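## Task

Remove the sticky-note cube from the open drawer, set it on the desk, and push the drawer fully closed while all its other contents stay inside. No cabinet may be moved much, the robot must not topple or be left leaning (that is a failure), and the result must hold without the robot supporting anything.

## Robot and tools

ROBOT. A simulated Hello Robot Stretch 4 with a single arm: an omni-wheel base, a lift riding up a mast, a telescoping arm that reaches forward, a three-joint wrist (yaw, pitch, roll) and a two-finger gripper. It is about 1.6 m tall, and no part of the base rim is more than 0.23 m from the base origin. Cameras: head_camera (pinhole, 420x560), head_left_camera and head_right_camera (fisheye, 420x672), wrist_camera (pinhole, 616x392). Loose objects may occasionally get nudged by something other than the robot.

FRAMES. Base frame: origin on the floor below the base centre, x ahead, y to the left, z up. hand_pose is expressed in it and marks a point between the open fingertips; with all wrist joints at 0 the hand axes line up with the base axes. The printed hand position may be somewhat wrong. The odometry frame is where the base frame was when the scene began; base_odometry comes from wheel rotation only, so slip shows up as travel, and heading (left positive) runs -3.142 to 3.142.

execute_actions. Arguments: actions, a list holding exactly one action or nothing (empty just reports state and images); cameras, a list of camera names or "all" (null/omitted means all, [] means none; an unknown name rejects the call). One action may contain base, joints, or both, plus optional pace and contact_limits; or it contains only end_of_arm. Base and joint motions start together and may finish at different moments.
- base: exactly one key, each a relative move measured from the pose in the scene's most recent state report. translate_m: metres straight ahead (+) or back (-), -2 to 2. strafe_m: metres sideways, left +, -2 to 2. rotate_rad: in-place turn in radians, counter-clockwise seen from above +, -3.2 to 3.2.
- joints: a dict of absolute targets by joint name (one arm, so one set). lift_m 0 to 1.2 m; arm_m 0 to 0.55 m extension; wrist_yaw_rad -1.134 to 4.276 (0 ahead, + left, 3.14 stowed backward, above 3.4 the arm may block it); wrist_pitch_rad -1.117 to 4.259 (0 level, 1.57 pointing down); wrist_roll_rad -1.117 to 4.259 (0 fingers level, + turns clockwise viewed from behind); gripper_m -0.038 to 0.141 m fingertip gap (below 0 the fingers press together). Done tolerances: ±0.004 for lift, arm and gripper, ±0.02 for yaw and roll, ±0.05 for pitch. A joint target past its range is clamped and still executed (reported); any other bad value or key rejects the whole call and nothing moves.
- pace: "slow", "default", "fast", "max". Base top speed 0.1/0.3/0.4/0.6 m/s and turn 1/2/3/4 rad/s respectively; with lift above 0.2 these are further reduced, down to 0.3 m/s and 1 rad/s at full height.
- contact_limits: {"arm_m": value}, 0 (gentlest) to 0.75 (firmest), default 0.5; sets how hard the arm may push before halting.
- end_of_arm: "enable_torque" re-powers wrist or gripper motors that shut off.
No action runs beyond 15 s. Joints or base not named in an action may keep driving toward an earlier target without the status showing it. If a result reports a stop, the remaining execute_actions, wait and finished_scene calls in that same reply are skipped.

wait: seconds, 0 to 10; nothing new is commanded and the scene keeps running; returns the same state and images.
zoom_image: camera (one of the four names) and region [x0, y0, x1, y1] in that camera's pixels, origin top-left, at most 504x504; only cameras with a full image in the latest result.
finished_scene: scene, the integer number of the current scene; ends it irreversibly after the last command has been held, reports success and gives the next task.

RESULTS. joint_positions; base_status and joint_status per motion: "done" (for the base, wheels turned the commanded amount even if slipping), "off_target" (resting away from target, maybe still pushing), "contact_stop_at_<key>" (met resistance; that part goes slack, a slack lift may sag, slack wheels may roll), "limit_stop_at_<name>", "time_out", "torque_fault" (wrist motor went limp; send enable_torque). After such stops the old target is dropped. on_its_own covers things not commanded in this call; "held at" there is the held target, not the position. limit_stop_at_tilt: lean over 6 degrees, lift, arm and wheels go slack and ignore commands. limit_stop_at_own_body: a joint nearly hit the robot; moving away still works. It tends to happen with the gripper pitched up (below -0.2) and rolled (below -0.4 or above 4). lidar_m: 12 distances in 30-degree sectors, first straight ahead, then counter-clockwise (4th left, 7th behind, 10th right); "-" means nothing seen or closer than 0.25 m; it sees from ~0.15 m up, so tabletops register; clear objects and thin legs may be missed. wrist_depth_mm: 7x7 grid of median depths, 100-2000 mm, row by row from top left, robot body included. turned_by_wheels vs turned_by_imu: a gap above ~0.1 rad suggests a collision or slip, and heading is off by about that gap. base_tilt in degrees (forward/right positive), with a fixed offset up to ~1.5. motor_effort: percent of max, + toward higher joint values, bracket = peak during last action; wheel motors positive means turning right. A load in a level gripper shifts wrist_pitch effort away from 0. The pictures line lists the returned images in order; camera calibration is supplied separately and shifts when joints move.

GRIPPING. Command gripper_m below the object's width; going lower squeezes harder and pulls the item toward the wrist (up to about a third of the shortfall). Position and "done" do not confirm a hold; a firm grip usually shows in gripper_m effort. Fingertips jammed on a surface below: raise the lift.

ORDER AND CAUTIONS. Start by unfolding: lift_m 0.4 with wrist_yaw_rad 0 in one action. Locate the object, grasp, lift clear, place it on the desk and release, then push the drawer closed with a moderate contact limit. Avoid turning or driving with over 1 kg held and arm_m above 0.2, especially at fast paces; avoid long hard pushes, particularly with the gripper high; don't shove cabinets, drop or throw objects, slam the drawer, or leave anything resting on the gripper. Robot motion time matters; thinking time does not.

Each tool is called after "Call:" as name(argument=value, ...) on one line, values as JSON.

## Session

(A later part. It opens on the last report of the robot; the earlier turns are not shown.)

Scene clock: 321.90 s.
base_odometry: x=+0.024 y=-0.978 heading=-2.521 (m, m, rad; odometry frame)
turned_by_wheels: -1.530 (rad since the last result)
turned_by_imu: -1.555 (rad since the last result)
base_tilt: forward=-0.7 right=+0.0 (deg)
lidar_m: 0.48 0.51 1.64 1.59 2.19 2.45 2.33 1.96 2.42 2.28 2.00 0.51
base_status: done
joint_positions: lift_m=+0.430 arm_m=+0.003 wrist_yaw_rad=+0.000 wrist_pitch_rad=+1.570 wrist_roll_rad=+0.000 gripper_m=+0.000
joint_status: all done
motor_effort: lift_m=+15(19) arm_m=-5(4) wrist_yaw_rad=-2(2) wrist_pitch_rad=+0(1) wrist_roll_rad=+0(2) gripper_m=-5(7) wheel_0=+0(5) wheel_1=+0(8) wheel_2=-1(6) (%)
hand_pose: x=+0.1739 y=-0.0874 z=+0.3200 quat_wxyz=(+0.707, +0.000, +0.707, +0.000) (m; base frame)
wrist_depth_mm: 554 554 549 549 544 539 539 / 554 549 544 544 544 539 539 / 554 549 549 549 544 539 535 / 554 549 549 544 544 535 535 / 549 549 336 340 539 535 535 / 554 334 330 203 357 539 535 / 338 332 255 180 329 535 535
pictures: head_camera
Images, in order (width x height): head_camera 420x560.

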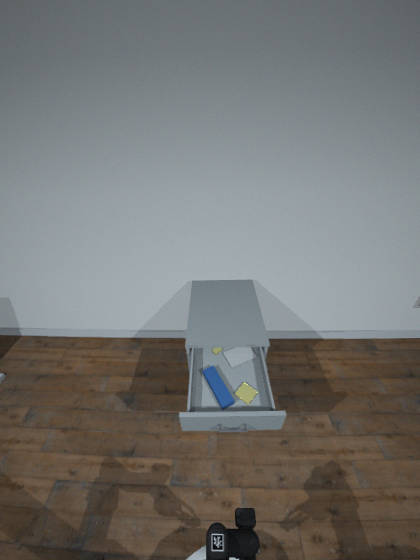

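Call:
execute_actions(actions=[{"base":{"translate_m":-0.1},"joints":{"wrist_pitch_rad":0.0},"pace":"fast"}], cameras=["head_camera","wrist_camera"])

Scene clock: 327.70 s.
base_odometry: x=+0.105 y=-0.920 heading=-2.521 (m, m, rad; odometry frame)
turned_by_wheels: +0.000 (rad since the last result)
turned_by_imu: +0.000 (rad since the last result)
base_tilt: forward=-0.7 right=+0.1 (deg)
lidar_m: 0.54 1.57 1.67 1.58 2.12 2.31 2.21 1.87 2.40 2.27 2.14 0.60
base_status: done
joint_positions: lift_m=+0.430 arm_m=+0.003 wrist_yaw_rad=+0.000 wrist_pitch_rad=+0.003 wrist_roll_rad=+0.000 gripper_m=+0.000
joint_status: all done
motor_effort: lift_m=+15(15) arm_m=-4(5) wrist_yaw_rad=-2(2) wrist_pitch_rad=-8(11) wrist_roll_rad=-1(1) gripper_m=-6(5) wheel_0=+0(5) wheel_1=+0(8) wheel_2=+0(10) (%)
hand_pose: x=+0.4621 y=-0.0874 z=+0.6078 quat_wxyz=(+1.000, +0.000, +0.001, +0.000) (m; base frame)
wrist_depth_mm: 1336 1308 1308 1308 1308 1281 1255 / 1336 1308 1308 1281 1281 1255 1281 / 1336 1308 1308 1281 1281 1255 1255 / 1336 1308 1308 1281 1281 1255 1229 / 1336 368 368 366 366 364 1255 / 1336 368 366 204 366 364 1255 / 1336 368 273 180 366 798 1255
pictures: head_camera, wrist_camera
camera_calibration (this result's frames):
wrist_camera: T_world_to_cam=[[0.00904869, -0.998952, -0.0448656, -0.0625486], [0.0219434, 0.045055, -0.998743, 0.667915], [0.999718, 0.00805282, 0.0223281, -0.250509], [0, 0, 0, 1]] pos_world=[0.236348, -0.0905587, 0.669863]
Images, in order (width x height): head_camera 420x560, wrist_camera 616x392.

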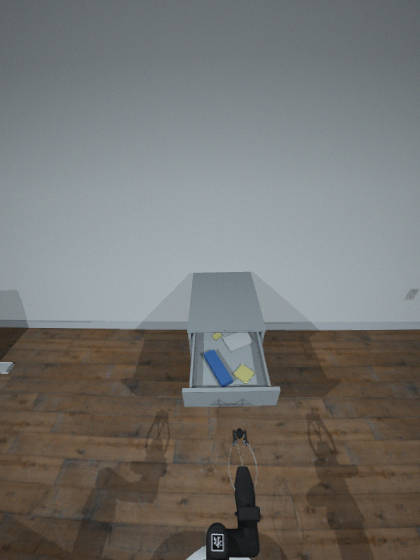

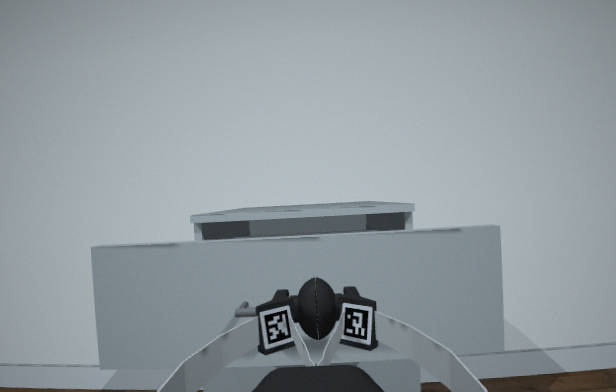

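Call:
execute_actions(actions=[{"joints":{"arm_m":0.115},"pace":"fast","contact_limits":{"arm_m":0.2}}], cameras=["wrist_camera"])

Call:
execute_actions(actions=[{"joints":{"arm_m":0.39},"pace":"slow","contact_limits":{"arm_m":0.3}}], cameras=["head_camera","wrist_camera"])

Scene clock: 340.93 s.
base_odometry: x=+0.105 y=-0.920 heading=-2.521 (m, m, rad; odometry frame)
turned_by_wheels: +0.000 (rad since the last result)
turned_by_imu: +0.000 (rad since the last result)
base_tilt: forward=-0.7 right=-0.1 (deg)
lidar_m: 0.56 1.57 1.66 1.59 2.15 2.33 2.21 1.85 2.42 2.29 2.13 0.61
base_status: not commanded
joint_positions: lift_m=+0.430 arm_m=+0.114 wrist_yaw_rad=+0.000 wrist_pitch_rad=+0.002 wrist_roll_rad=+0.000 gripper_m=+0.000
joint_status: all done
motor_effort: lift_m=+15(15) arm_m=+5(4) wrist_yaw_rad=-3(1) wrist_pitch_rad=-5(7) wrist_roll_rad=-3(1) gripper_m=-6(5) wheel_0=-1(0) wheel_1=+0(0) wheel_2=+0(0) (%)
contact_limits: arm_m 0.2
hand_pose: x=+0.5736 y=-0.0874 z=+0.6079 quat_wxyz=(+1.000, +0.000, +0.001, +0.000) (m; base frame)
wrist_depth_mm: 1182 1205 1205 1182 1182 1160 1160 / 1205 1205 1182 1182 1182 1160 1160 / 1205 1205 1205 1182 1160 1160 1160 / 1229 1205 1182 1182 1160 1160 1138 / 1205 1205 609 256 255 254 253 / 257 256 256 203 255 253 253 / 257 256 202 180 223 252 252
pictures: wrist_camera
camera_calibration (this result's frames):
wrist_camera: T_world_to_cam=[[0.00925913, -0.99895, -0.0448616, -0.0636194], [0.0223632, 0.0450592, -0.998734, 0.665345], [0.999707, 0.00824416, 0.0227569, -0.362167], [0, 0, 0, 1]] pos_world=[0.347771, -0.0905467, 0.66989]
Images, in order (width x height): wrist_camera 616x392.

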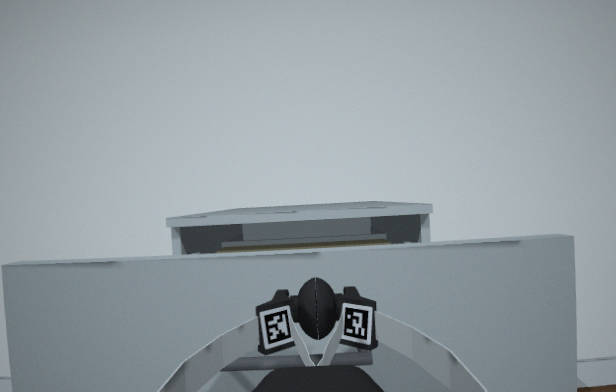

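Scene clock: 344.97 s.
base_odometry: x=+0.105 y=-0.920 heading=-2.521 (m, m, rad; odometry frame)
turned_by_wheels: +0.000 (rad since the last result)
turned_by_imu: -0.001 (rad since the last result)
base_tilt: forward=-0.7 right=+0.0 (deg)
lidar_m: 0.82 1.58 1.66 1.58 2.11 2.31 2.20 1.85 2.41 2.29 2.13 0.90
base_status: not commanded
joint_positions: lift_m=+0.430 arm_m=+0.389 wrist_yaw_rad=+0.001 wrist_pitch_rad=+0.002 wrist_roll_rad=+0.000 gripper_m=+0.000
joint_status: all done
motor_effort: lift_m=+15(15) arm_m=+6(7) wrist_yaw_rad=-5(2) wrist_pitch_rad=-5(6) wrist_roll_rad=-1(2) gripper_m=-7(5) wheel_0=+0(1) wheel_1=+0(0) wheel_2=-1(2) (%)
contact_limits: arm_m 0.3
hand_pose: x=+0.8485 y=-0.0871 z=+0.6081 quat_wxyz=(+1.000, +0.000, +0.001, +0.000) (m; base frame)
wrist_depth_mm: 946 931 917 904 891 904 878 / 946 931 931 917 904 891 878 / 931 946 931 917 904 891 891 / 946 946 917 904 891 891 891 / 319 306 306 250 235 234 233 / 237 236 236 203 234 234 232 / 237 236 179 181 219 233 232
pictures: head_camera, wrist_camera
camera_calibration (this result's frames):
wrist_camera: T_world_to_cam=[[0.0101541, -0.998942, -0.0448564, -0.0666685], [0.0228822, 0.0450791, -0.998721, 0.6589], [0.999687, 0.00911468, 0.0233157, -0.637266], [0, 0, 0, 1]] pos_world=[0.622666, -0.0904921, 0.669925]
Images, in order (width x height): head_camera 420x560, wrist_camera 616x392.

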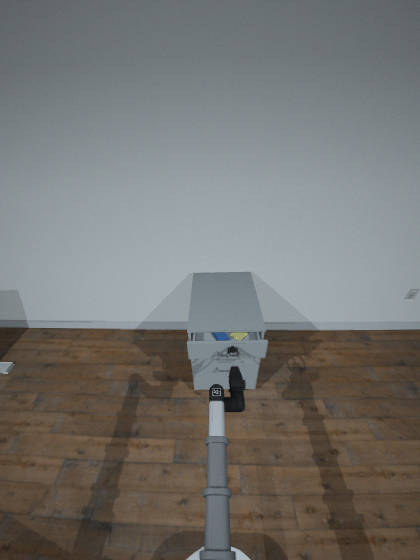

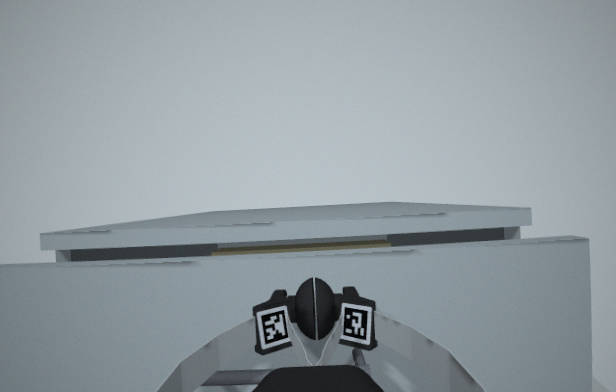

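Call:
execute_actions(actions=[{"joints":{"arm_m":0.468},"pace":"slow","contact_limits":{"arm_m":0.22}}], cameras=["head_camera","wrist_camera"])

Scene clock: 352.17 s.
base_odometry: x=+0.106 y=-0.920 heading=-2.521 (m, m, rad; odometry frame)
turned_by_wheels: +0.000 (rad since the last result)
turned_by_imu: -0.001 (rad since the last result)
base_tilt: forward=-0.7 right=+0.0 (deg)
lidar_m: 0.90 1.58 1.66 1.60 2.12 2.30 2.21 1.87 2.42 2.30 2.14 0.97
base_status: not commanded
joint_positions: lift_m=+0.430 arm_m=+0.466 wrist_yaw_rad=-0.004 wrist_pitch_rad=+0.002 wrist_roll_rad=+0.000 gripper_m=+0.000
joint_status: all done
motor_effort: lift_m=+15(15) arm_m=+11(13) wrist_yaw_rad=+11(10) wrist_pitch_rad=-6(4) wrist_roll_rad=-1(0) gripper_m=-3(5) wheel_0=+2(2) wheel_1=+1(1) wheel_2=-6(6) (%)
contact_limits: arm_m 0.22
hand_pose: x=+0.9251 y=-0.0887 z=+0.6081 quat_wxyz=(+1.000, +0.000, +0.001, -0.002) (m; base frame)
wrist_depth_mm: 866 854 842 842 831 820 809 / 866 854 842 831 831 820 820 / 854 854 842 831 831 820 820 / 866 854 842 831 831 820 809 / 232 232 231 230 229 229 229 / 232 231 231 205 229 230 229 / 231 231 180 175 229 229 229
pictures: head_camera, wrist_camera
camera_calibration (this result's frames):
wrist_camera: T_world_to_cam=[[0.00489307, -0.998981, -0.0448571, -0.0640996], [0.0230445, 0.0449583, -0.998723, 0.657034], [0.999722, 0.00385312, 0.023241, -0.714303], [0, 0, 0, 1]] pos_world=[0.699277, -0.0908211, 0.66992]
Images, in order (width x height): head_camera 420x560, wrist_camera 616x392.

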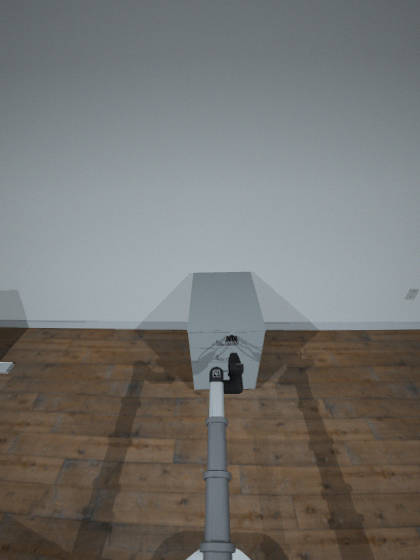

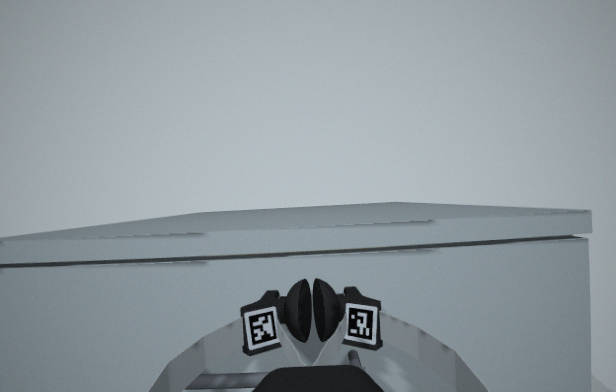

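Flush. Retract and check.

Call:
execute_actions(actions=[{"joints":{"arm_m":0.38},"pace":"fast"}])

Scene clock: 358.10 s.
base_odometry: x=+0.105 y=-0.920 heading=-2.521 (m, m, rad; odometry frame)
turned_by_wheels: +0.000 (rad since the last result)
turned_by_imu: +0.000 (rad since the last result)
base_tilt: forward=-0.7 right=+0.0 (deg)
lidar_m: 0.88 1.56 1.67 1.59 2.14 2.30 2.22 1.87 2.43 2.29 2.14 0.97
base_status: not commanded
joint_positions: lift_m=+0.430 arm_m=+0.381 wrist_yaw_rad=+0.000 wrist_pitch_rad=+0.002 wrist_roll_rad=+0.000 gripper_m=+0.000
joint_status: all done
motor_effort: lift_m=+15(15) arm_m=-5(11) wrist_yaw_rad=-2(10) wrist_pitch_rad=-7(5) wrist_roll_rad=-2(1) gripper_m=-7(5) wheel_0=-1(2) wheel_1=-1(1) wheel_2=-1(6) (%)
hand_pose: x=+0.8402 y=-0.0874 z=+0.6079 quat_wxyz=(+1.000, +0.000, +0.001, +0.000) (m; base frame)
wrist_depth_mm: 946 946 931 917 917 891 891 / 946 946 931 917 917 904 891 / 946 931 931 917 904 904 904 / 946 931 931 917 917 904 891 / 946 315 315 315 314 312 891 / 634 317 315 204 314 312 891 / 931 315 247 180 312 312 891
pictures: head_camera, head_left_camera, head_right_camera, wrist_camera
camera_calibration (this result's frames):
wrist_camera: T_world_to_cam=[[0.00904761, -0.998952, -0.0448615, -0.0659717], [0.022393, 0.0450545, -0.998734, 0.659365], [0.999708, 0.00803157, 0.0227771, -0.628755], [0, 0, 0, 1]] pos_world=[0.614404, -0.09056, 0.669891]
Images, in order (width x height): head_camera 420x560, head_left_camera 420x672, head_right_camera 420x672, wrist_camera 616x392.

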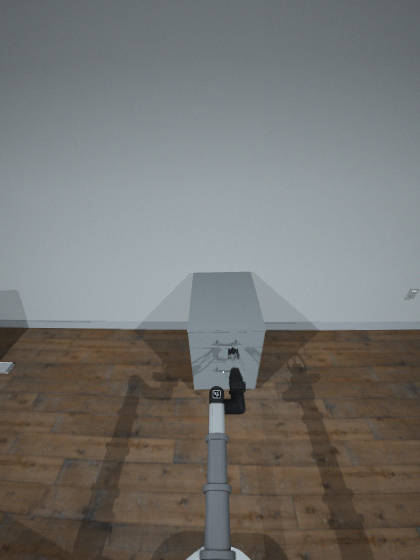

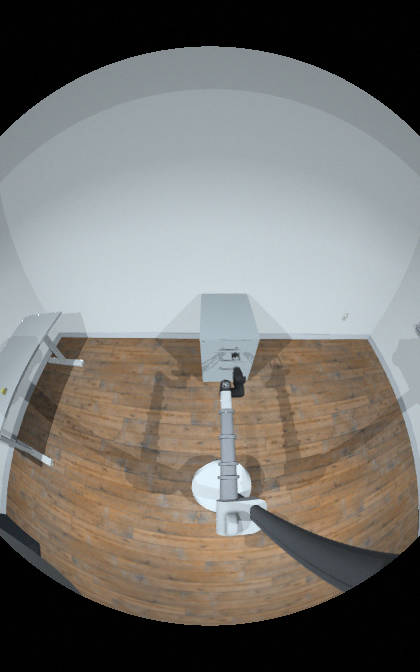

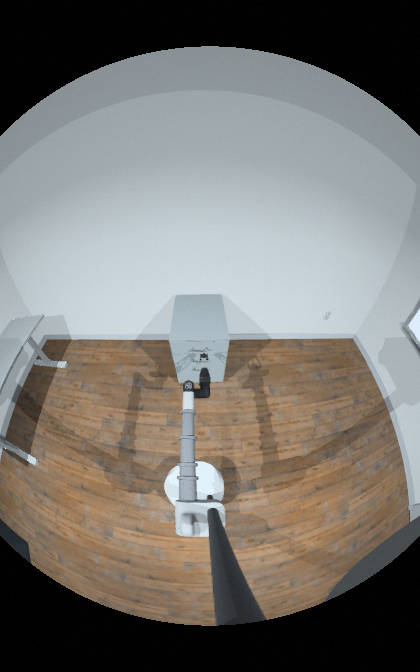

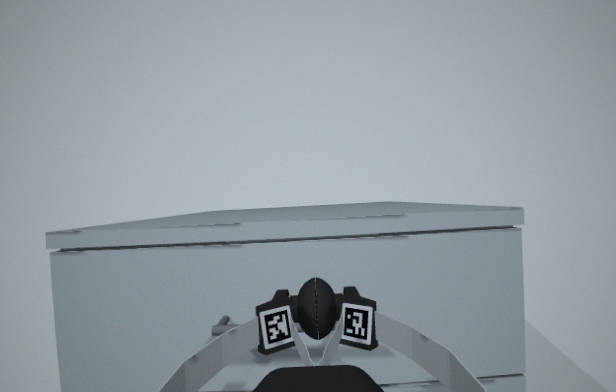

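Call:
finished_scene(scene=1)

The scene is finished: the task was done.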